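# Cap the marker and leave it on the desk

## Task

Push the cap fully home on the marker so it clicks in place, and leave the capped marker resting on the desk. Then open the gripper and back the robot away. The robot must stay upright and not lean at the end, otherwise the task fails, and the result must hold without the robot supporting it.

## Robot and tools

ROBOT. A LinearBot: an omnidirectional wheeled base with a column about 1.75 m tall. A carriage rides the column (lift_m, 0 to 1 m) and carries two identical six-joint arms, left and right, each ending in a two-finger gripper. The arm bases sit about 0.57 m + lift_m above the floor, 0.27 m ahead of the column and 0.33 m to either side; carriage parts hang about 0.15 m lower. A hand reaches 0.78 m from its shoulder but only about 0.38 m below its arm base. A hand is roughly 0.16 m long and 0.1 m wide (0.14 m when open). Parked arm joints 1 to 6: 0, 0.05, 0.05, 1.45, 0, 0; with both parked the robot is about 0.95 m wide and 0.7 m long. Cameras: carriage_camera, fixed, facing forward and tilted about 20 degrees down; left_wrist_camera and right_wrist_camera, each looking out beyond its fingertips. Images are 896x504 pixels.

FRAMES. Base frame: origin on the floor below the base centre, x forward, y left, z up. The results give left_hand and right_hand in this frame, each being the point between that gripper's pads, with quat_wxyz; the hand's z axis runs along the fingers and they open along its y axis. A hand pointing straight up with joints 1, 5 and 6 at 0 reads (1, 0, 0, 0). Odometry frame is the base frame as it was when the scene began; base_odometry just integrates wheel rotation, so slip shows up as travel; heading is positive leftward, range -3.142 to 3.142. Hand readings can be off, more so at long reach.

execute_actions. Argument actions: a list holding one action or none (none just reports state and images). An action may have base, joints, or both; their motions start together. base holds exactly one key, each a relative offset from where the base last measured itself in the latest state report: translate_m (metres, forward positive, -2 to 2), strafe_m (metres, left positive, -2 to 2), rotate_rad (radians, counter-clockwise positive, -6.3 to 6.3). joints is a set of named keys, one number each, every one an absolute target, not an offset: lift_m 0 to 1 m; for each arm (prefix left_ or right_): joint1_rad -2.617 to 3.054 (swings the arm about vertical, 0 ahead, positive to the left); joint2_rad 0 to 3.141 (shoulder: 0 upper arm pointing back level, 1.57 vertical, 3.14 pointing forward level); joint3_rad 0 to 3.141 (elbow: 0 folded, 3.14 straight); joint4_rad -1.57 to 1.57 (wrist pitch, 0 in line with forearm, positive lifts fingertips); joint5_rad -1.57 to 1.57 (wrist yaw, positive swings tips to the right, the opposite sense of joint1); joint6_rad -2.094 to 2.094 (roll about the finger axis, positive clockwise when viewed from the forearm); gripper_m 0 to 0.093 m (pad gap). Arm joints 1-3 move at up to 1.8 rad/s, 4-6 at 2.7 rad/s; one action lasts at most 15 s. Keys left out may still be driving toward earlier targets. A wrong key or out-of-range number rejects the call and nothing moves. cameras: list of names, or ["all"]; omitted or null means all, [] means none.

wait: seconds (0 to 10); commands nothing, returns the same report. zoom_image: camera plus region [x0, y0, x1, y1] in pixels of that camera's latest full image, top-left origin, at most 504 by 504. read_manual: section "licences"; only licence texts, no motion. finished_scene: scene = the current scene's number; ends it for good and says whether the task succeeded. Replying without a tool call ends everything.

RESULTS. The pictures line lists the cameras in image order. base_status and joint_status: done (base done means wheels turned the commanded amount, slip included; a 1-2 mm move may fall short yet say done); off_target (resting short, maybe still pushing; a gripper holding something usually shows this); contact_stop or time_out (old target dropped, holds where it stopped); not_followed, with a line joint command not followed and usually a cause (a self-collision check blocked that arm's targets; the gripper still obeys; blocked targets may be retried on later actions); limit_stop_at_motor_heat (resend the target). on_its_own covers what this call did not command; held at is the held target, not the position. motor_effort is percent of maximum, positive toward higher joint values, bracket = peak in the last action; readings carry fixed bias and noise. A lift effort that keeps falling while lowering means a hand or load is resting on something. drive_wheels (ignore sign) staying higher at rest than after a free move means the base is pressing on something. Joint torques are total drive outputs, nonzero in free air. ARM HIT means an arm struck the robot hard. MOTOR HOT warns from 75 C; OVER-TEMPERATURE FAULT reports a stop at 90 C (arm halts 10 s) or 100 C (arm goes limp and drops). Outstretched arms heat quickly even unloaded. Camera calibration lines give K, D and T_world_to_cam (base frame to camera); each has small errors, larger for wrist cameras far out on an arm.

CAUTIONS. If one call reports a stop, later motion calls in the same reply are skipped. After a blocked drive, back off about 0.2 m along the way you came (or turn back), repeat if still pressed; this usually also straightens a lean. Never reverse into a table edge the column might meet; the robot can topple. After an arm touch the base may coast up to 0.3 m. Arms and grippers have no contact stop: they keep pressing, then spring to target when freed. Tipping is likeliest with the carriage high, arms out, a load, pulling, or sudden stops; no reading shows a lean, only images. Grippers squeeze about 45-60 N per pad. A level hand droops 10-17 cm with 1 kg. Keep the arms from striking or pressing on each other; if blocked by the check, move the blocked arm clear first, then the other in a separate action. Avoid drops, slams and hard shoves.

Each tool is called after ">>>" as a command line: name --argument value for each argument, lists and objects as JSON in quotes; but a table of rows of numbers goes row by row, as --pt "numbers of a row", without its own name.

## Session

>>> execute_actions --actions '[]'

Scene clock: 0.00 s.
Joint torques (N m, as the arm reports them, + toward a larger angle): no reading
base_odometry: x=+0.000 y=+0.000 heading=+0.000 (m, m, rad; odometry frame)
base_status: not commanded
joint_positions: lift_m=+0.297 left_joint1_rad=-0.016 left_joint2_rad=+0.061 left_joint3_rad=+0.067 left_joint4_rad=+1.437 left_joint5_rad=-0.039 left_joint6_rad=-0.037 left_gripper_m=+0.095 right_joint1_rad=+0.007 right_joint2_rad=+0.043 right_joint3_rad=+0.027 right_joint4_rad=+1.417 right_joint5_rad=-0.019 right_joint6_rad=-0.014 right_gripper_m=+0.094
joint_status: not commanded
motor_effort: lift_m=+32 drive_wheels=+1 (%)
left_hand: x=+0.2922 y=+0.3176 z=+1.2776 quat_wxyz=(+0.997, -0.020, +0.064, -0.025) (m; base frame)
right_hand: x=+0.3033 y=-0.3078 z=+1.2659 quat_wxyz=(+0.996, -0.010, +0.085, -0.003) (m; base frame)
pictures: carriage_camera, left_wrist_camera, right_wrist_camera
Images, in order (width x height): carriage_camera 896x504, left_wrist_camera 896x504, right_wrist_camera 896x504.

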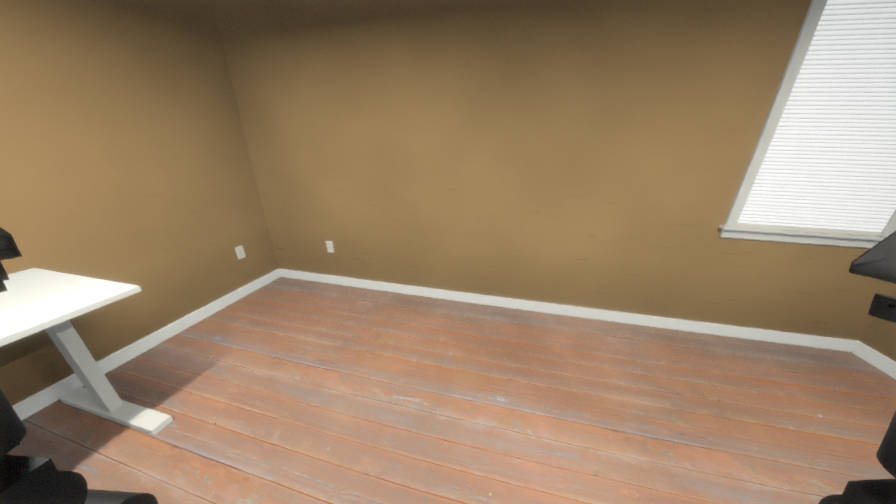

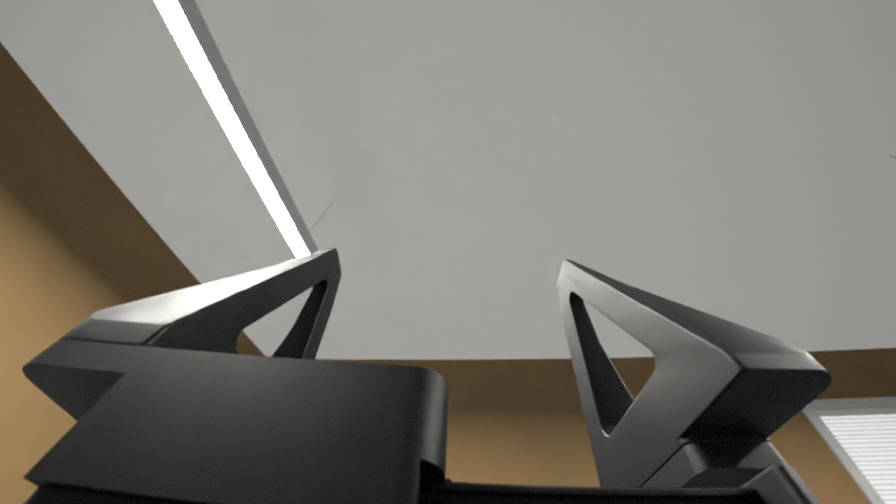

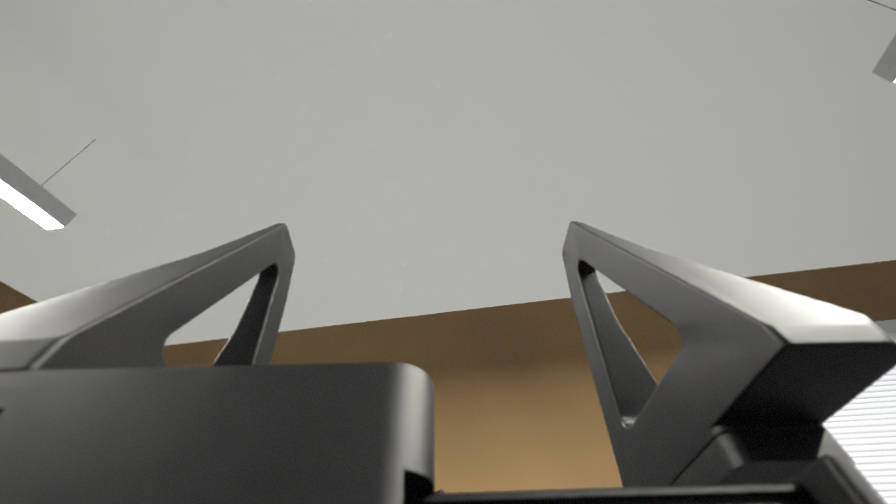

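>>> execute_actions --actions '[{"base":{"rotate_rad":1.22}}]' --cameras '["carriage_camera"]'

Scene clock: 3.63 s.
Joint torques (N m, as the arm reports them, + toward a larger angle): left_arm=[-0.41  4.34  7.33 -0.23 -0.05 -0.01] | right_arm=[0.05 4.64 7.23 0.   0.03 0.09]
base_odometry: x=+0.000 y=+0.000 heading=+1.220 (m, m, rad; odometry frame)
base_status: done
joint_positions: lift_m=+0.297 left_joint1_rad=-0.016 left_joint2_rad=+0.061 left_joint3_rad=+0.067 left_joint4_rad=+1.437 left_joint5_rad=-0.039 left_joint6_rad=-0.037 left_gripper_m=+0.095 right_joint1_rad=+0.007 right_joint2_rad=+0.043 right_joint3_rad=+0.027 right_joint4_rad=+1.417 right_joint5_rad=-0.019 right_joint6_rad=-0.014 right_gripper_m=+0.094
joint_status: not commanded
motor_effort: lift_m=+31(31) drive_wheels=+3(10) (%)
left_hand: x=+0.2922 y=+0.3176 z=+1.2776 quat_wxyz=(+0.997, -0.020, +0.064, -0.025) (m; base frame)
right_hand: x=+0.3034 y=-0.3078 z=+1.2659 quat_wxyz=(+0.996, -0.010, +0.085, -0.003) (m; base frame)
pictures: carriage_camera
Images, in order (width x height): carriage_camera 896x504.

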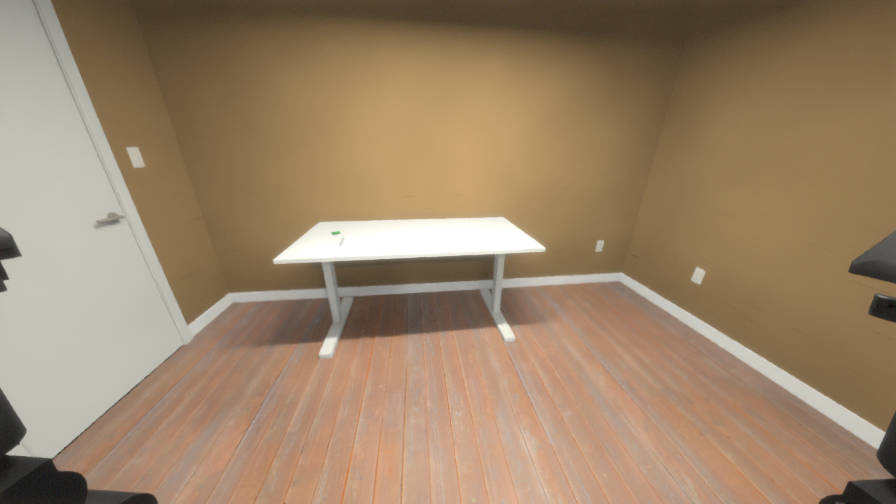

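>>> execute_actions --actions '[{"base":{"rotate_rad":0.12},"joints":{"lift_m":0.4}}]' --cameras '[]'

>>> execute_actions --actions '[{"base":{"strafe_m":0.3}}]' --cameras '[]'

>>> execute_actions --actions '[{"base":{"translate_m":1.1}}]' --cameras '["carriage_camera"]'

>>> zoom_image --camera "carriage_camera" --region '[260,280,460,430]'

Scene clock: 8.03 s.
Joint torques (N m, as the arm reports them, + toward a larger angle): left_arm=[-0.44  4.17  7.39 -0.2  -0.07 -0.02] | right_arm=[0.05 4.66 7.15 0.   0.03 0.1 ]
base_odometry: x=+0.000 y=+0.000 heading=+1.339 (m, m, rad; odometry frame)
base_status: done
joint_positions: lift_m=+0.400 left_joint1_rad=-0.016 left_joint2_rad=+0.061 left_joint3_rad=+0.067 left_joint4_rad=+1.437 left_joint5_rad=-0.039 left_joint6_rad=-0.037 left_gripper_m=+0.095 right_joint1_rad=+0.007 right_joint2_rad=+0.043 right_joint3_rad=+0.027 right_joint4_rad=+1.417 right_joint5_rad=-0.019 right_joint6_rad=-0.014 right_gripper_m=+0.094
joint_status: all done
motor_effort: lift_m=+32(39) drive_wheels=+3(9) (%)
left_hand: x=+0.2922 y=+0.3176 z=+1.3802 quat_wxyz=(+0.997, -0.020, +0.064, -0.025) (m; base frame)
right_hand: x=+0.3034 y=-0.3078 z=+1.3684 quat_wxyz=(+0.996, -0.010, +0.085, -0.003) (m; base frame)
pictures: none
No camera images: the call's "cameras" was empty. Leave "cameras" out to get every camera's image.

Scene clock: 10.60 s.
Joint torques (N m, as the arm reports them, + toward a larger angle): left_arm=[-0.32  4.14  7.3  -0.2  -0.05 -0.01] | right_arm=[0.03 4.67 7.11 0.   0.04 0.09]
base_odometry: x=-0.292 y=+0.069 heading=+1.340 (m, m, rad; odometry frame)
base_status: done
joint_positions: lift_m=+0.400 left_joint1_rad=-0.016 left_joint2_rad=+0.061 left_joint3_rad=+0.067 left_joint4_rad=+1.437 left_joint5_rad=-0.039 left_joint6_rad=-0.037 left_gripper_m=+0.095 right_joint1_rad=+0.007 right_joint2_rad=+0.043 right_joint3_rad=+0.027 right_joint4_rad=+1.417 right_joint5_rad=-0.019 right_joint6_rad=-0.014 right_gripper_m=+0.094
joint_status: not commanded
motor_effort: lift_m=+32(33) drive_wheels=-5(12) (%)
left_hand: x=+0.2922 y=+0.3176 z=+1.3802 quat_wxyz=(+0.997, -0.020, +0.064, -0.025) (m; base frame)
right_hand: x=+0.3034 y=-0.3078 z=+1.3684 quat_wxyz=(+0.996, -0.010, +0.085, -0.003) (m; base frame)
pictures: none
No camera images: the call's "cameras" was empty. Leave "cameras" out to get every camera's image.

Scene clock: 15.10 s.
Joint torques (N m, as the arm reports them, + toward a larger angle): left_arm=[-0.44  4.32  7.27 -0.19 -0.08 -0.01] | right_arm=[0.03 4.63 7.15 0.   0.03 0.1 ]
base_odometry: x=-0.042 y=+1.140 heading=+1.341 (m, m, rad; odometry frame)
base_status: done
joint_positions: lift_m=+0.400 left_joint1_rad=-0.016 left_joint2_rad=+0.061 left_joint3_rad=+0.067 left_joint4_rad=+1.437 left_joint5_rad=-0.039 left_joint6_rad=-0.037 left_gripper_m=+0.095 right_joint1_rad=+0.007 right_joint2_rad=+0.043 right_joint3_rad=+0.027 right_joint4_rad=+1.417 right_joint5_rad=-0.019 right_joint6_rad=-0.014 right_gripper_m=+0.094
joint_status: not commanded
motor_effort: lift_m=+32(33) drive_wheels=-4(12) (%)
left_hand: x=+0.2920 y=+0.3176 z=+1.3802 quat_wxyz=(+0.997, -0.020, +0.063, -0.025) (m; base frame)
right_hand: x=+0.3033 y=-0.3078 z=+1.3684 quat_wxyz=(+0.996, -0.010, +0.085, -0.003) (m; base frame)
pictures: carriage_camera
camera_calibration (this result's frames):
carriage_camera: T_world_to_cam=[[0.0198054, -0.999667, 0.0165363, -0.0266153], [-0.358609, -0.0225418, -0.933216, 1.33943], [0.933278, 0.0125526, -0.358936, 0.313073], [0, 0, 0, 1]] pos_world=[0.188675, -0.000343101, 1.36279]
Images, in order (width x height): carriage_camera 896x504.

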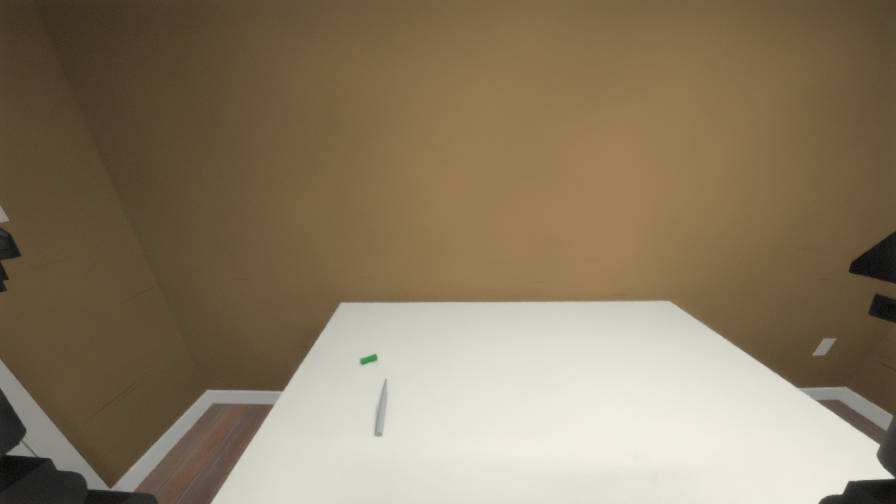

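Region (260, 280, 460, 430) of carriage_camera's 896x504 image, scaled by 2.520, with more detail than that image has; it fills the top 378 rows of this view, and the rest is white.

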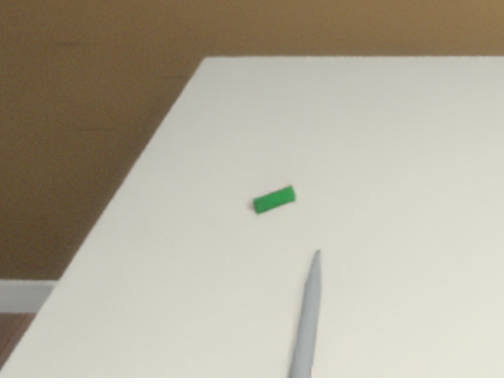

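>>> execute_actions --actions '[{"base":{"translate_m":0.08},"joints":{"lift_m":0.45,"left_joint1_rad":-0.13,"left_joint2_rad":2.62,"left_joint3_rad":1.88,"left_joint4_rad":-0.83}}]' --cameras '["carriage_camera","left_wrist_camera"]'

Scene clock: 27.50 s.
Joint torques (N m, as the arm reports them, + toward a larger angle): left_arm=[ -0.92 -16.04   8.01   0.47  -0.13  -0.02] | right_arm=[0.04 4.67 7.15 0.01 0.02 0.09]
base_odometry: x=-0.024 y=+1.218 heading=+1.341 (m, m, rad; odometry frame)
base_status: done
joint_positions: lift_m=+0.450 left_joint1_rad=-0.123 left_joint2_rad=+2.621 left_joint3_rad=+1.872 left_joint4_rad=-0.825 left_joint5_rad=-0.039 left_joint6_rad=-0.037 left_gripper_m=+0.095 right_joint1_rad=+0.007 right_joint2_rad=+0.043 right_joint3_rad=+0.027 right_joint4_rad=+1.417 right_joint5_rad=-0.019 right_joint6_rad=-0.014 right_gripper_m=+0.094
joint_status: all done
motor_effort: lift_m=+33(41) drive_wheels=-3(10) (%)
left_hand: x=+0.7255 y=+0.2607 z=+0.8714 quat_wxyz=(+0.000, +0.043, +0.999, +0.019) (m; base frame)
right_hand: x=+0.3034 y=-0.3078 z=+1.4184 quat_wxyz=(+0.996, -0.010, +0.085, -0.003) (m; base frame)
pictures: carriage_camera, left_wrist_camera
camera_calibration (this result's frames):
carriage_camera: T_world_to_cam=[[0.0198054, -0.999667, 0.0165363, -0.0274411], [-0.358609, -0.0225418, -0.933216, 1.38604], [0.933278, 0.0125526, -0.358936, 0.330999], [0, 0, 0, 1]] pos_world=[0.188675, -0.000343101, 1.41273]
left_wrist_camera: T_world_to_cam=[[-0.0621749, -0.995127, -0.0765304, 0.375724], [-0.844414, 0.0115707, 0.535566, 0.153873], [-0.53207, 0.0979221, -0.841019, 1.21569], [0, 0, 0, 1]] pos_world=[0.800127, 0.25307, 0.968764]
Images, in order (width x height): carriage_camera 896x504, left_wrist_camera 896x504.

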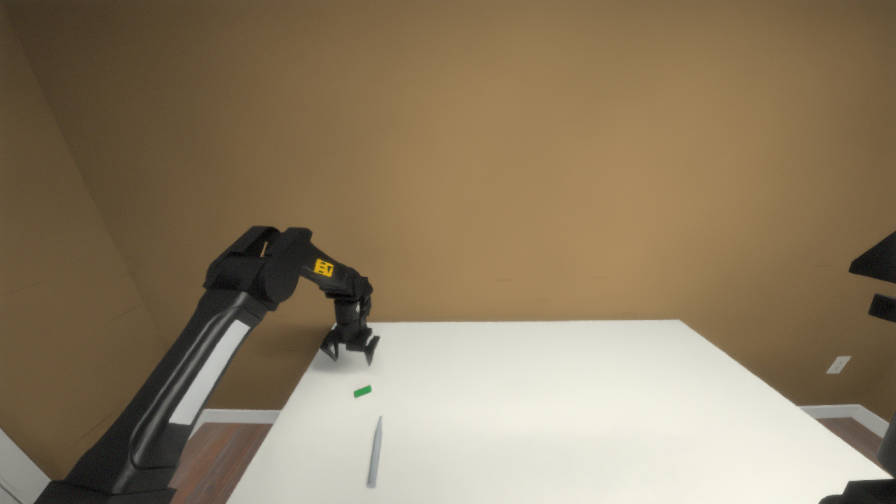

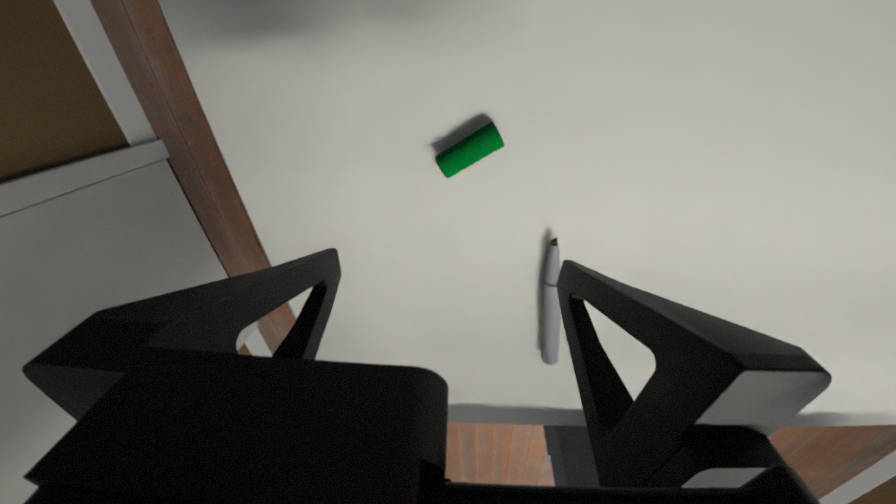

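>>> execute_actions --actions '[{"base":{"translate_m":0.012},"joints":{"lift_m":0.37,"left_joint6_rad":1.0,"left_joint5_rad":0.02,"left_gripper_m":0.06}}]' --cameras '["carriage_camera","left_wrist_camera"]'

Scene clock: 31.33 s.
Joint torques (N m, as the arm reports them, + toward a larger angle): left_arm=[ -0.91 -15.73   8.08   0.45   0.01   0.03] | right_arm=[ 0.05  4.61  7.1  -0.02  0.02  0.09]
base_odometry: x=-0.021 y=+1.229 heading=+1.342 (m, m, rad; odometry frame)
base_status: done
joint_positions: lift_m=+0.370 left_joint1_rad=-0.123 left_joint2_rad=+2.619 left_joint3_rad=+1.872 left_joint4_rad=-0.828 left_joint5_rad=+0.015 left_joint6_rad=+0.996 left_gripper_m=+0.060 right_joint1_rad=+0.007 right_joint2_rad=+0.043 right_joint3_rad=+0.027 right_joint4_rad=+1.417 right_joint5_rad=-0.019 right_joint6_rad=-0.014 right_gripper_m=+0.094
joint_status: all done
motor_effort: lift_m=+29(30) drive_wheels=-2(10) (%)
left_hand: x=+0.7240 y=+0.2514 z=+0.7925 quat_wxyz=(+0.001, +0.531, +0.847, -0.008) (m; base frame)
right_hand: x=+0.3034 y=-0.3078 z=+1.3386 quat_wxyz=(+0.996, -0.010, +0.085, -0.003) (m; base frame)
pictures: carriage_camera, left_wrist_camera
camera_calibration (this result's frames):
carriage_camera: T_world_to_cam=[[0.0198054, -0.999667, 0.0165363, -0.026123], [-0.358609, -0.0225418, -0.933216, 1.31165], [0.933278, 0.0125526, -0.358936, 0.302389], [0, 0, 0, 1]] pos_world=[0.188675, -0.000343101, 1.33302]
left_wrist_camera: T_world_to_cam=[[-0.888969, -0.457225, -0.0260629, 0.783784], [-0.400621, 0.748818, 0.527992, -0.305623], [-0.221895, 0.47981, -0.84885, 0.835041], [0, 0, 0, 1]] pos_world=[0.759612, 0.186561, 0.890618]
Images, in order (width x height): carriage_camera 896x504, left_wrist_camera 896x504.

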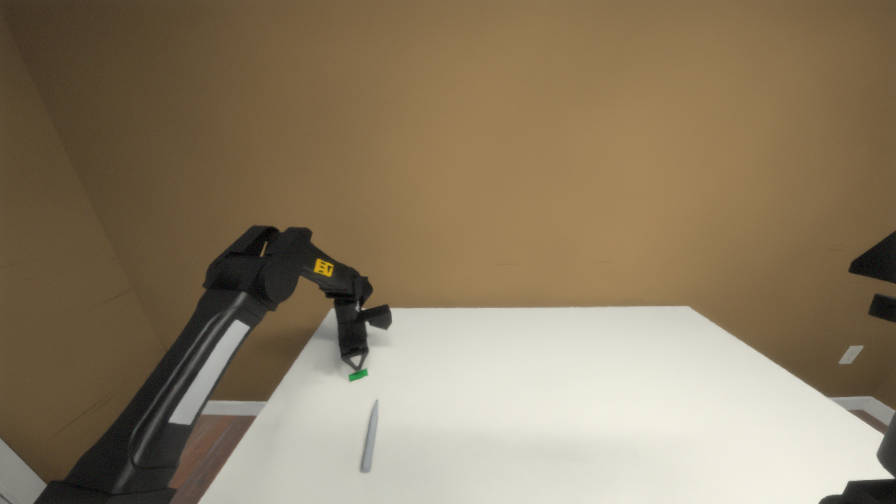

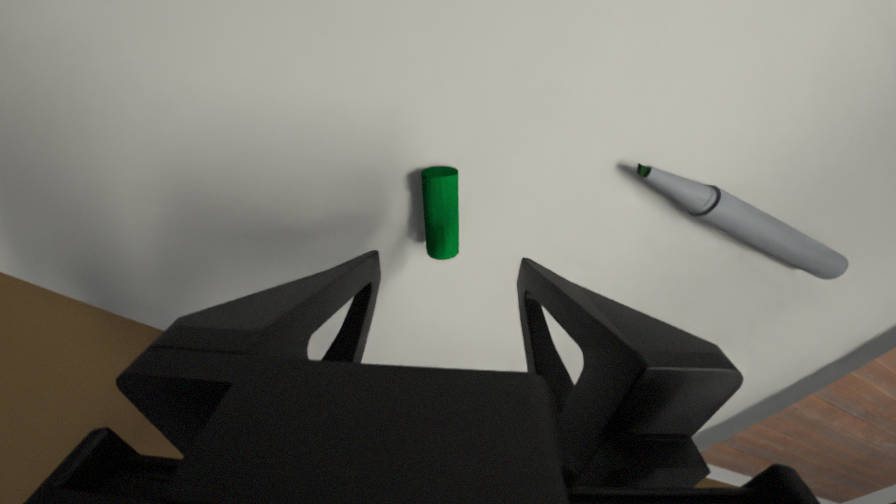

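>>> zoom_image --camera "left_wrist_camera" --region '[390,150,500,270]'

>>> execute_actions --actions '[{"joints":{"lift_m":0.338}}]' --cameras '["left_wrist_camera"]'

Region (390, 150, 500, 270) of left_wrist_camera's 896x504 image, scaled by 4.200, with more detail than that image has; it fills the left 462 columns of this view, and the rest is white.

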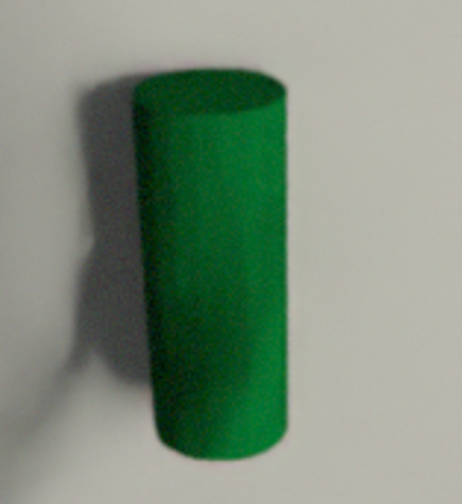

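Scene clock: 33.50 s.
Joint torques (N m, as the arm reports them, + toward a larger angle): left_arm=[ -0.77 -16.     8.09   0.5    0.01   0.03] | right_arm=[0.05 4.67 7.14 0.01 0.03 0.09]
base_odometry: x=-0.021 y=+1.229 heading=+1.342 (m, m, rad; odometry frame)
base_status: not commanded
joint_positions: lift_m=+0.338 left_joint1_rad=-0.123 left_joint2_rad=+2.621 left_joint3_rad=+1.872 left_joint4_rad=-0.829 left_joint5_rad=+0.015 left_joint6_rad=+0.996 left_gripper_m=+0.060 right_joint1_rad=+0.007 right_joint2_rad=+0.043 right_joint3_rad=+0.027 right_joint4_rad=+1.417 right_joint5_rad=-0.019 right_joint6_rad=-0.014 right_gripper_m=+0.094
joint_status: all done
motor_effort: lift_m=+30(30) drive_wheels=-2(3) (%)
left_hand: x=+0.7233 y=+0.2514 z=+0.7594 quat_wxyz=(+0.000, +0.531, +0.847, -0.008) (m; base frame)
right_hand: x=+0.3033 y=-0.3078 z=+1.3066 quat_wxyz=(+0.996, -0.010, +0.085, -0.003) (m; base frame)
pictures: left_wrist_camera
camera_calibration (this result's frames):
left_wrist_camera: T_world_to_cam=[[-0.889044, -0.457227, -0.0233267, 0.780259], [-0.398996, 0.748819, 0.529218, -0.290585], [-0.224505, 0.479805, -0.848165, 0.808172], [0, 0, 0, 1]] pos_world=[0.759181, 0.186586, 0.857447]
Images, in order (width x height): left_wrist_camera 896x504.

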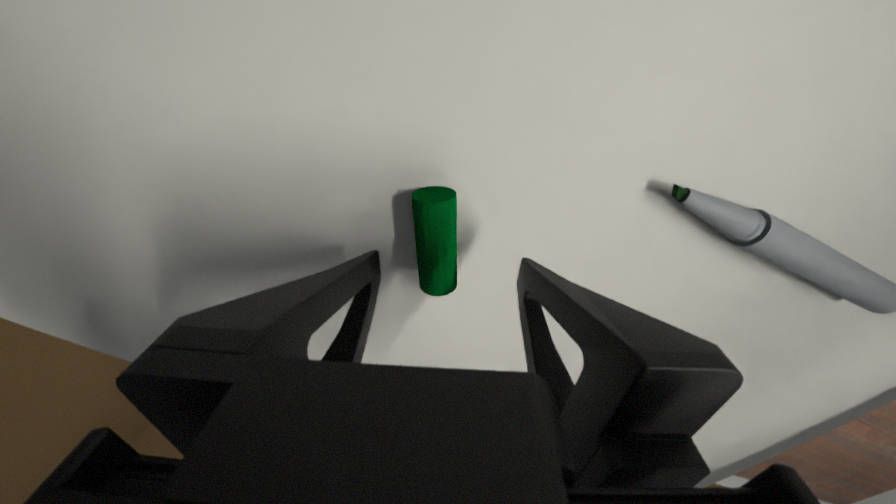

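>>> execute_actions --actions '[{"base":{"translate_m":0.008},"joints":{"left_joint2_rad":2.66,"left_joint4_rad":-0.79}}]' --cameras '["left_wrist_camera"]'

Scene clock: 36.90 s.
Joint torques (N m, as the arm reports them, + toward a larger angle): left_arm=[ -0.96 -14.9    7.91   0.56   0.03   0.04] | right_arm=[0.03 4.63 7.19 0.   0.03 0.1 ]
base_odometry: x=-0.020 y=+1.237 heading=+1.342 (m, m, rad; odometry frame)
base_status: done
joint_positions: lift_m=+0.338 left_joint1_rad=-0.123 left_joint2_rad=+2.647 left_joint3_rad=+1.872 left_joint4_rad=-0.796 left_joint5_rad=+0.015 left_joint6_rad=+0.996 left_gripper_m=+0.060 right_joint1_rad=+0.007 right_joint2_rad=+0.043 right_joint3_rad=+0.027 right_joint4_rad=+1.417 right_joint5_rad=-0.019 right_joint6_rad=-0.014 right_gripper_m=+0.094
joint_status: all done
motor_effort: lift_m=+30(30) drive_wheels=-3(4) (%)
left_hand: x=+0.7251 y=+0.2512 z=+0.7478 quat_wxyz=(+0.003, +0.531, +0.847, -0.007) (m; base frame)
right_hand: x=+0.3034 y=-0.3078 z=+1.3066 quat_wxyz=(+0.996, -0.010, +0.085, -0.003) (m; base frame)
pictures: left_wrist_camera
camera_calibration (this result's frames):
left_wrist_camera: T_world_to_cam=[[-0.888855, -0.457251, -0.0293149, 0.785859], [-0.402791, 0.749288, 0.525669, -0.278224], [-0.218397, 0.479051, -0.850184, 0.796069], [0, 0, 0, 1]] pos_world=[0.760307, 0.186447, 0.846096]
Images, in order (width x height): left_wrist_camera 896x504.

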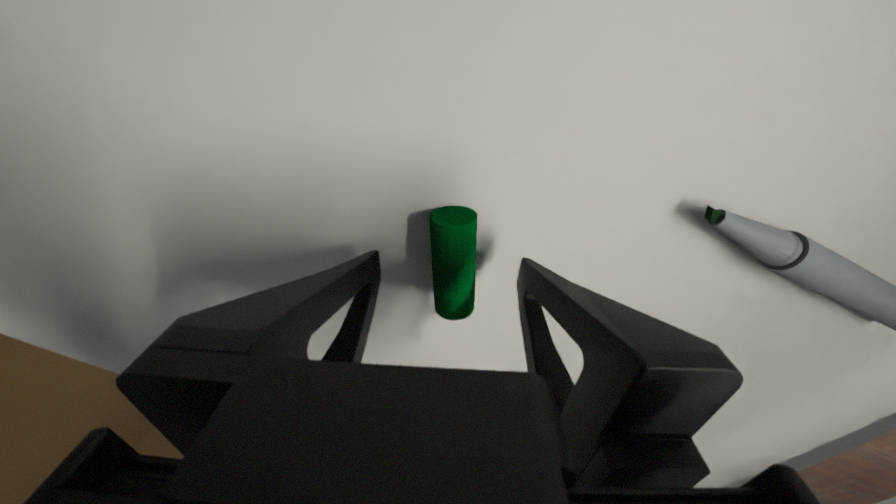

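>>> execute_actions --actions '[{"joints":{"lift_m":0.327}}]' --cameras '["left_wrist_camera"]'

>>> execute_actions --actions '[{"joints":{"left_gripper_m":0.0}}]' --cameras '["left_wrist_camera"]'

Scene clock: 38.73 s.
Joint torques (N m, as the arm reports them, + toward a larger angle): left_arm=[ -0.77 -15.77   7.85   0.51   0.     0.03] | right_arm=[0.03 4.65 7.05 0.   0.02 0.1 ]
base_odometry: x=-0.020 y=+1.237 heading=+1.342 (m, m, rad; odometry frame)
base_status: not commanded
joint_positions: lift_m=+0.327 left_joint1_rad=-0.123 left_joint2_rad=+2.657 left_joint3_rad=+1.874 left_joint4_rad=-0.792 left_joint5_rad=+0.015 left_joint6_rad=+0.996 left_gripper_m=+0.060 right_joint1_rad=+0.007 right_joint2_rad=+0.043 right_joint3_rad=+0.027 right_joint4_rad=+1.417 right_joint5_rad=-0.019 right_joint6_rad=-0.014 right_gripper_m=+0.094
joint_status: all done
motor_effort: lift_m=+29(30) drive_wheels=+1(3) (%)
left_hand: x=+0.7244 y=+0.2513 z=+0.7328 quat_wxyz=(+0.001, +0.531, +0.847, -0.008) (m; base frame)
right_hand: x=+0.3034 y=-0.3078 z=+1.2956 quat_wxyz=(+0.996, -0.010, +0.085, -0.003) (m; base frame)
pictures: left_wrist_camera
camera_calibration (this result's frames):
left_wrist_camera: T_world_to_cam=[[-0.88896, -0.457238, -0.0261634, 0.782611], [-0.400797, 0.749042, 0.52754, -0.273477], [-0.221614, 0.479448, -0.849127, 0.784649], [0, 0, 0, 1]] pos_world=[0.75999, 0.186486, 0.831012]
Images, in order (width x height): left_wrist_camera 896x504.

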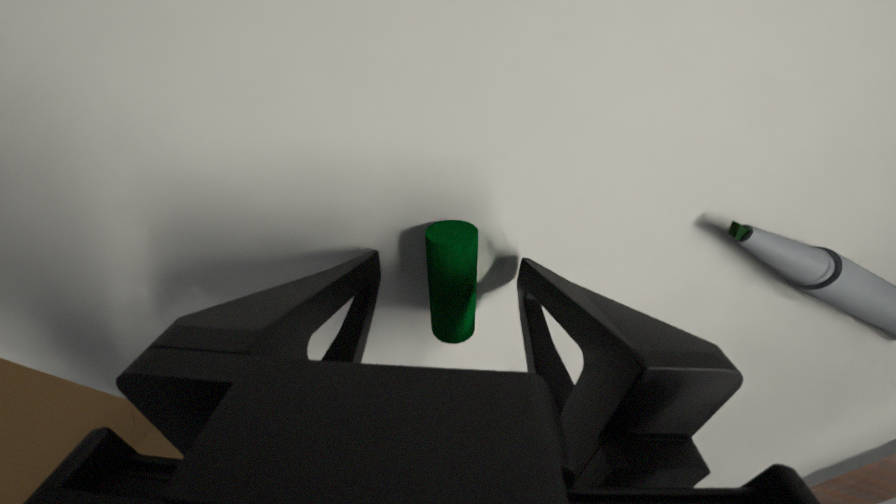

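Scene clock: 39.37 s.
Joint torques (N m, as the arm reports them, + toward a larger angle): left_arm=[ -0.9  -15.74   7.68   0.53   0.     0.03] | right_arm=[0.03 4.71 7.09 0.04 0.02 0.1 ]
base_odometry: x=-0.020 y=+1.237 heading=+1.342 (m, m, rad; odometry frame)
base_status: not commanded
joint_positions: lift_m=+0.327 left_joint1_rad=-0.123 left_joint2_rad=+2.657 left_joint3_rad=+1.874 left_joint4_rad=-0.792 left_joint5_rad=+0.015 left_joint6_rad=+0.996 left_gripper_m=+0.019 right_joint1_rad=+0.007 right_joint2_rad=+0.043 right_joint3_rad=+0.027 right_joint4_rad=+1.417 right_joint5_rad=-0.019 right_joint6_rad=-0.014 right_gripper_m=+0.094
joint_status: left_gripper_m off_target (ended at +0.019, target +0.000)
motor_effort: lift_m=+29(29) drive_wheels=+1(1) (%)
left_hand: x=+0.7244 y=+0.2513 z=+0.7328 quat_wxyz=(+0.001, +0.531, +0.847, -0.008) (m; base frame)
right_hand: x=+0.3034 y=-0.3078 z=+1.2956 quat_wxyz=(+0.996, -0.010, +0.085, -0.003) (m; base frame)
pictures: left_wrist_camera
camera_calibration (this result's frames):
left_wrist_camera: T_world_to_cam=[[-0.88896, -0.457238, -0.0261634, 0.782611], [-0.400797, 0.749042, 0.52754, -0.273477], [-0.221614, 0.479448, -0.849127, 0.784649], [0, 0, 0, 1]] pos_world=[0.75999, 0.186486, 0.831012]
Images, in order (width x height): left_wrist_camera 896x504.

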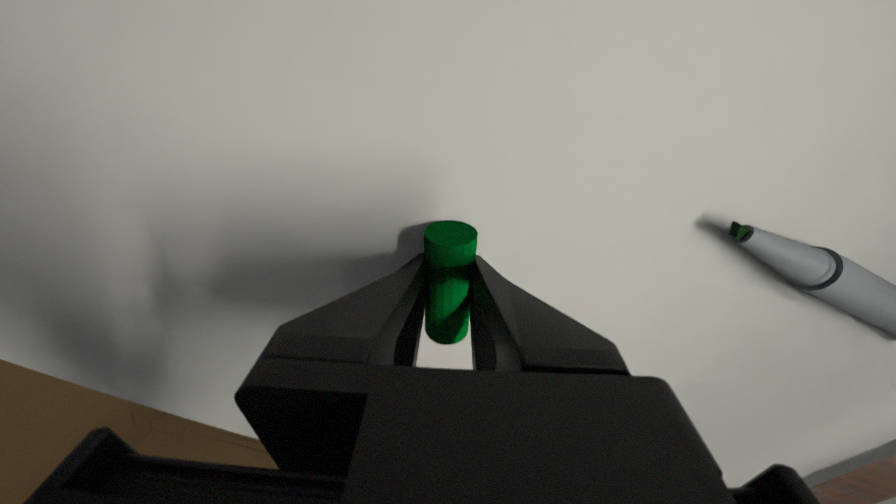

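>>> execute_actions --actions '[{"joints":{"lift_m":0.39}}]' --cameras '[]'

>>> execute_actions --actions '[{"base":{"translate_m":-0.15},"joints":{"left_joint2_rad":0.6,"left_joint3_rad":0.5,"left_joint4_rad":0.1,"left_joint6_rad":0,"left_joint5_rad":0}}]' --cameras '[]'

>>> execute_actions --actions '[{"base":{"strafe_m":0.3},"joints":{"right_joint1_rad":0.39,"right_joint2_rad":2.65,"right_joint3_rad":1.88,"right_joint4_rad":-0.8,"right_joint5_rad":0,"right_joint6_rad":0.25,"right_gripper_m":0.06}}]'

Scene clock: 43.33 s.
Joint torques (N m, as the arm reports them, + toward a larger angle): left_arm=[ -0.92 -15.27   7.65   0.47   0.02   0.01] | right_arm=[0.02 4.7  7.16 0.02 0.05 0.1 ]
base_odometry: x=-0.020 y=+1.237 heading=+1.342 (m, m, rad; odometry frame)
base_status: not commanded
joint_positions: lift_m=+0.390 left_joint1_rad=-0.123 left_joint2_rad=+2.651 left_joint3_rad=+1.874 left_joint4_rad=-0.789 left_joint5_rad=+0.016 left_joint6_rad=+0.996 left_gripper_m=+0.019 right_joint1_rad=+0.007 right_joint2_rad=+0.043 right_joint3_rad=+0.027 right_joint4_rad=+1.417 right_joint5_rad=-0.019 right_joint6_rad=-0.014 right_gripper_m=+0.094
joint_status: all done
motor_effort: lift_m=+32(40) drive_wheels=+1(2) (%)
left_hand: x=+0.7267 y=+0.2510 z=+0.7983 quat_wxyz=(+0.006, +0.531, +0.847, -0.006) (m; base frame)
right_hand: x=+0.3034 y=-0.3078 z=+1.3584 quat_wxyz=(+0.996, -0.010, +0.085, -0.003) (m; base frame)
pictures: none
No camera images: the call's "cameras" was empty. Leave "cameras" out to get every camera's image.

Scene clock: 45.37 s.
Joint torques (N m, as the arm reports them, + toward a larger angle): left_arm=[-0.85 -0.77  8.41  2.5  -0.11 -0.05] | right_arm=[0.01 4.65 7.15 0.01 0.02 0.1 ]
base_odometry: x=-0.054 y=+1.091 heading=+1.342 (m, m, rad; odometry frame)
base_status: done
joint_positions: lift_m=+0.390 left_joint1_rad=-0.123 left_joint2_rad=+0.608 left_joint3_rad=+0.515 left_joint4_rad=+0.102 left_joint5_rad=+0.002 left_joint6_rad=+0.004 left_gripper_m=+0.019 right_joint1_rad=+0.007 right_joint2_rad=+0.043 right_joint3_rad=+0.027 right_joint4_rad=+1.417 right_joint5_rad=-0.019 right_joint6_rad=-0.014 right_gripper_m=+0.094
joint_status: all done
motor_effort: lift_m=+33(33) drive_wheels=-1(7) (%)
left_hand: x=+0.5561 y=+0.2743 z=+1.2388 quat_wxyz=(+0.709, +0.045, +0.702, -0.043) (m; base frame)
right_hand: x=+0.3033 y=-0.3078 z=+1.3584 quat_wxyz=(+0.996, -0.010, +0.085, -0.003) (m; base frame)
pictures: none
No camera images: the call's "cameras" was empty. Leave "cameras" out to get every camera's image.

Scene clock: 47.83 s.
Joint torques (N m, as the arm reports them, + toward a larger angle): left_arm=[-0.88 -0.7   8.33  2.5  -0.12 -0.04] | right_arm=[  0.25 -16.08   7.53   0.5    0.08   0.12]
base_odometry: x=-0.346 y=+1.159 heading=+1.342 (m, m, rad; odometry frame)
base_status: done
joint_positions: lift_m=+0.390 left_joint1_rad=-0.123 left_joint2_rad=+0.608 left_joint3_rad=+0.515 left_joint4_rad=+0.102 left_joint5_rad=+0.002 left_joint6_rad=+0.004 left_gripper_m=+0.019 right_joint1_rad=+0.387 right_joint2_rad=+2.645 right_joint3_rad=+1.872 right_joint4_rad=-0.793 right_joint5_rad=-0.004 right_joint6_rad=+0.245 right_gripper_m=+0.060
joint_status: all done
motor_effort: lift_m=+33(33) drive_wheels=-3(3) (%)
left_hand: x=+0.5561 y=+0.2744 z=+1.2389 quat_wxyz=(+0.709, +0.045, +0.702, -0.043) (m; base frame)
right_hand: x=+0.6953 y=-0.1330 z=+0.8006 quat_wxyz=(+0.002, -0.071, +0.997, +0.003) (m; base frame)
pictures: carriage_camera, left_wrist_camera, right_wrist_camera
camera_calibration (this result's frames):
carriage_camera: T_world_to_cam=[[0.0198054, -0.999667, 0.0165363, -0.0264495], [-0.358609, -0.0225418, -0.933216, 1.33008], [0.933278, 0.0125526, -0.358936, 0.309477], [0, 0, 0, 1]] pos_world=[0.188675, -0.000343101, 1.35277]
left_wrist_camera: T_world_to_cam=[[-0.0869072, -0.996028, 0.0193575, 0.302198], [-0.52872, 0.0296467, -0.848279, 1.34777], [0.844336, -0.0839562, -0.529196, 0.331456], [0, 0, 0, 1]] pos_world=[0.458998, 0.288869, 1.31284]
right_wrist_camera: T_world_to_cam=[[0.13718, -0.990157, 0.0277534, -0.253433], [-0.790029, -0.0924661, 0.606056, 0.0538782], [-0.597525, -0.105065, -0.794938, 1.16429], [0, 0, 0, 1]] pos_world=[0.773021, -0.123631, 0.899915]
Images, in order (width x height): carriage_camera 896x504, left_wrist_camera 896x504, right_wrist_camera 896x504.

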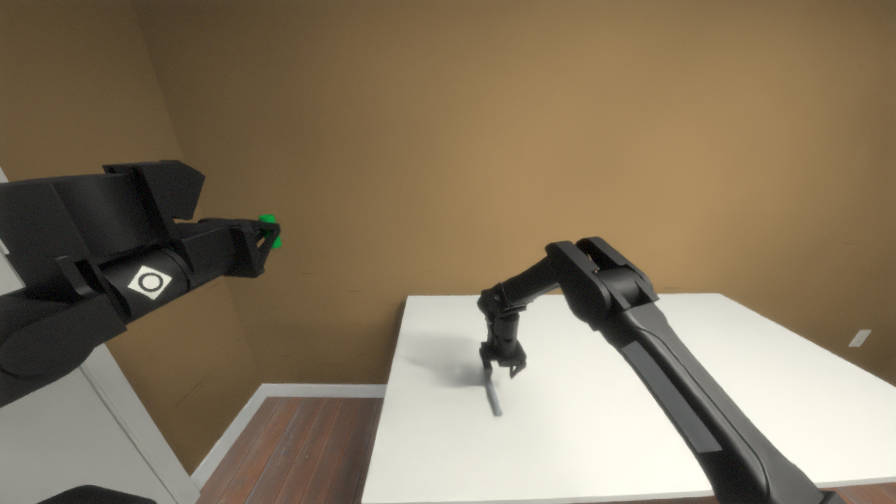

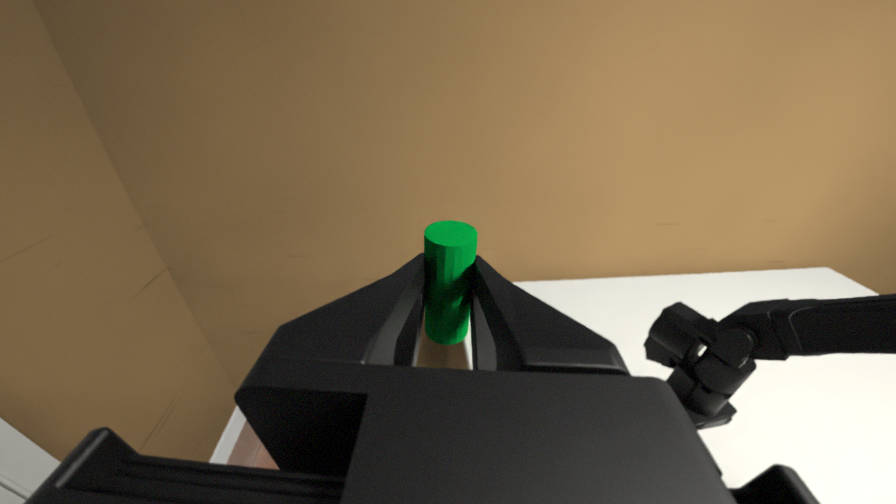

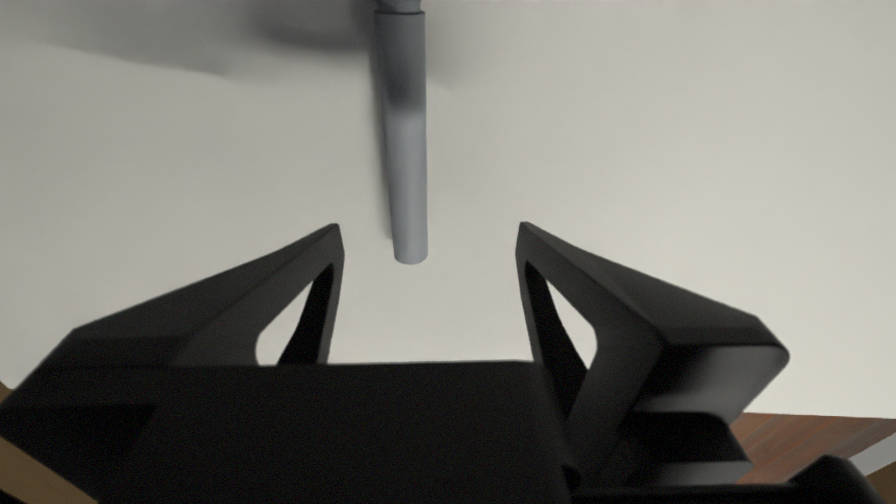

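>>> execute_actions --actions '[{"base":{"strafe_m":0.012},"joints":{"lift_m":0.34}}]' --cameras '["right_wrist_camera"]'

Scene clock: 49.53 s.
Joint torques (N m, as the arm reports them, + toward a larger angle): left_arm=[-0.9  -0.79  9.24  2.58 -0.12 -0.05] | right_arm=[  0.22 -16.16   7.48   0.54   0.07   0.12]
base_odometry: x=-0.358 y=+1.162 heading=+1.343 (m, m, rad; odometry frame)
base_status: done
joint_positions: lift_m=+0.340 left_joint1_rad=-0.123 left_joint2_rad=+0.608 left_joint3_rad=+0.506 left_joint4_rad=+0.099 left_joint5_rad=+0.002 left_joint6_rad=+0.004 left_gripper_m=+0.019 right_joint1_rad=+0.389 right_joint2_rad=+2.646 right_joint3_rad=+1.873 right_joint4_rad=-0.797 right_joint5_rad=-0.004 right_joint6_rad=+0.245 right_gripper_m=+0.060
joint_status: all done
motor_effort: lift_m=+29(29) drive_wheels=-2(7) (%)
left_hand: x=+0.5564 y=+0.2744 z=+1.1838 quat_wxyz=(+0.705, +0.046, +0.707, -0.043) (m; base frame)
right_hand: x=+0.6940 y=-0.1326 z=+0.7505 quat_wxyz=(+0.000, -0.072, +0.997, +0.002) (m; base frame)
pictures: right_wrist_camera
camera_calibration (this result's frames):
right_wrist_camera: T_world_to_cam=[[0.139184, -0.989834, 0.0292514, -0.253965], [-0.787365, -0.0927026, 0.609478, 0.0788231], [-0.60057, -0.107861, -0.792263, 1.12348], [0, 0, 0, 1]] pos_world=[0.772139, -0.122897, 0.84948]
Images, in order (width x height): right_wrist_camera 896x504.

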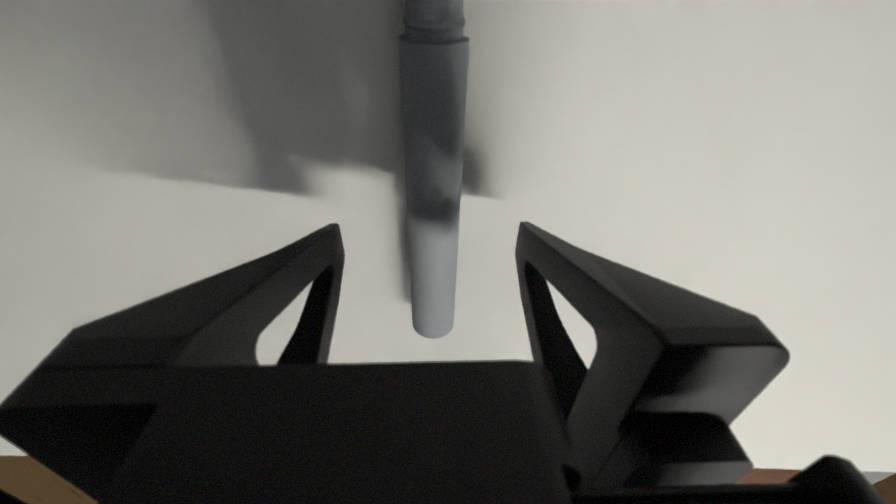

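>>> execute_actions --actions '[{"base":{"translate_m":0.015},"joints":{"lift_m":0.326}}]' --cameras '["right_wrist_camera"]'

>>> execute_actions --actions '[{"joints":{"right_gripper_m":0}}]' --cameras '["right_wrist_camera"]'

Scene clock: 52.33 s.
Joint torques (N m, as the arm reports them, + toward a larger angle): left_arm=[-0.92 -0.74  9.23  2.54 -0.12 -0.05] | right_arm=[  0.15 -16.33   7.44   0.53   0.07   0.14]
base_odometry: x=-0.355 y=+1.176 heading=+1.343 (m, m, rad; odometry frame)
base_status: done
joint_positions: lift_m=+0.326 left_joint1_rad=-0.123 left_joint2_rad=+0.608 left_joint3_rad=+0.506 left_joint4_rad=+0.099 left_joint5_rad=+0.002 left_joint6_rad=+0.004 left_gripper_m=+0.019 right_joint1_rad=+0.389 right_joint2_rad=+2.650 right_joint3_rad=+1.873 right_joint4_rad=-0.798 right_joint5_rad=-0.004 right_joint6_rad=+0.245 right_gripper_m=+0.060
joint_status: all done
motor_effort: lift_m=+30(30) drive_wheels=+3(4) (%)
left_hand: x=+0.5564 y=+0.2744 z=+1.1700 quat_wxyz=(+0.705, +0.046, +0.707, -0.043) (m; base frame)
right_hand: x=+0.6929 y=-0.1332 z=+0.7349 quat_wxyz=(-0.003, -0.072, +0.997, +0.001) (m; base frame)
pictures: right_wrist_camera
camera_calibration (this result's frames):
right_wrist_camera: T_world_to_cam=[[0.139318, -0.989767, 0.0308427, -0.25513], [-0.784648, -0.091338, 0.613176, 0.0829679], [-0.604085, -0.109627, -0.789344, 1.11047], [0, 0, 0, 1]] pos_world=[0.771464, -0.123203, 0.833539]
Images, in order (width x height): right_wrist_camera 896x504.

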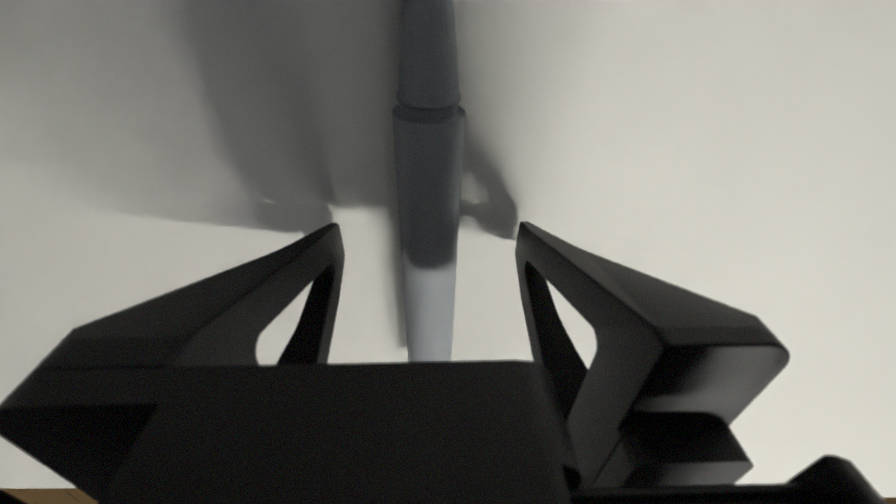

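Scene clock: 52.97 s.
Joint torques (N m, as the arm reports them, + toward a larger angle): left_arm=[-0.83 -0.73  9.27  2.55 -0.11 -0.04] | right_arm=[  0.14 -16.41   7.47   0.54   0.08   0.14]
base_odometry: x=-0.355 y=+1.176 heading=+1.343 (m, m, rad; odometry frame)
base_status: not commanded
joint_positions: lift_m=+0.326 left_joint1_rad=-0.123 left_joint2_rad=+0.608 left_joint3_rad=+0.506 left_joint4_rad=+0.099 left_joint5_rad=+0.002 left_joint6_rad=+0.004 left_gripper_m=+0.019 right_joint1_rad=+0.389 right_joint2_rad=+2.650 right_joint3_rad=+1.873 right_joint4_rad=-0.798 right_joint5_rad=-0.004 right_joint6_rad=+0.245 right_gripper_m=+0.017
joint_status: right_gripper_m off_target (ended at +0.017, target +0.000)
motor_effort: lift_m=+30(30) drive_wheels=+3(3) (%)
left_hand: x=+0.5564 y=+0.2744 z=+1.1700 quat_wxyz=(+0.705, +0.046, +0.707, -0.043) (m; base frame)
right_hand: x=+0.6929 y=-0.1332 z=+0.7349 quat_wxyz=(-0.003, -0.072, +0.997, +0.001) (m; base frame)
pictures: right_wrist_camera
camera_calibration (this result's frames):
right_wrist_camera: T_world_to_cam=[[0.139318, -0.989767, 0.0308427, -0.25513], [-0.784648, -0.091338, 0.613176, 0.0829679], [-0.604085, -0.109627, -0.789344, 1.11047], [0, 0, 0, 1]] pos_world=[0.771464, -0.123203, 0.833539]
Images, in order (width x height): right_wrist_camera 896x504.

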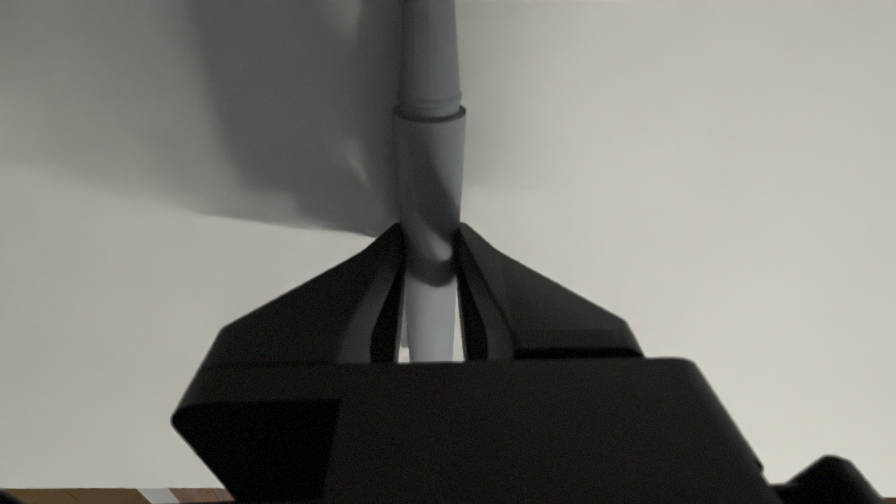

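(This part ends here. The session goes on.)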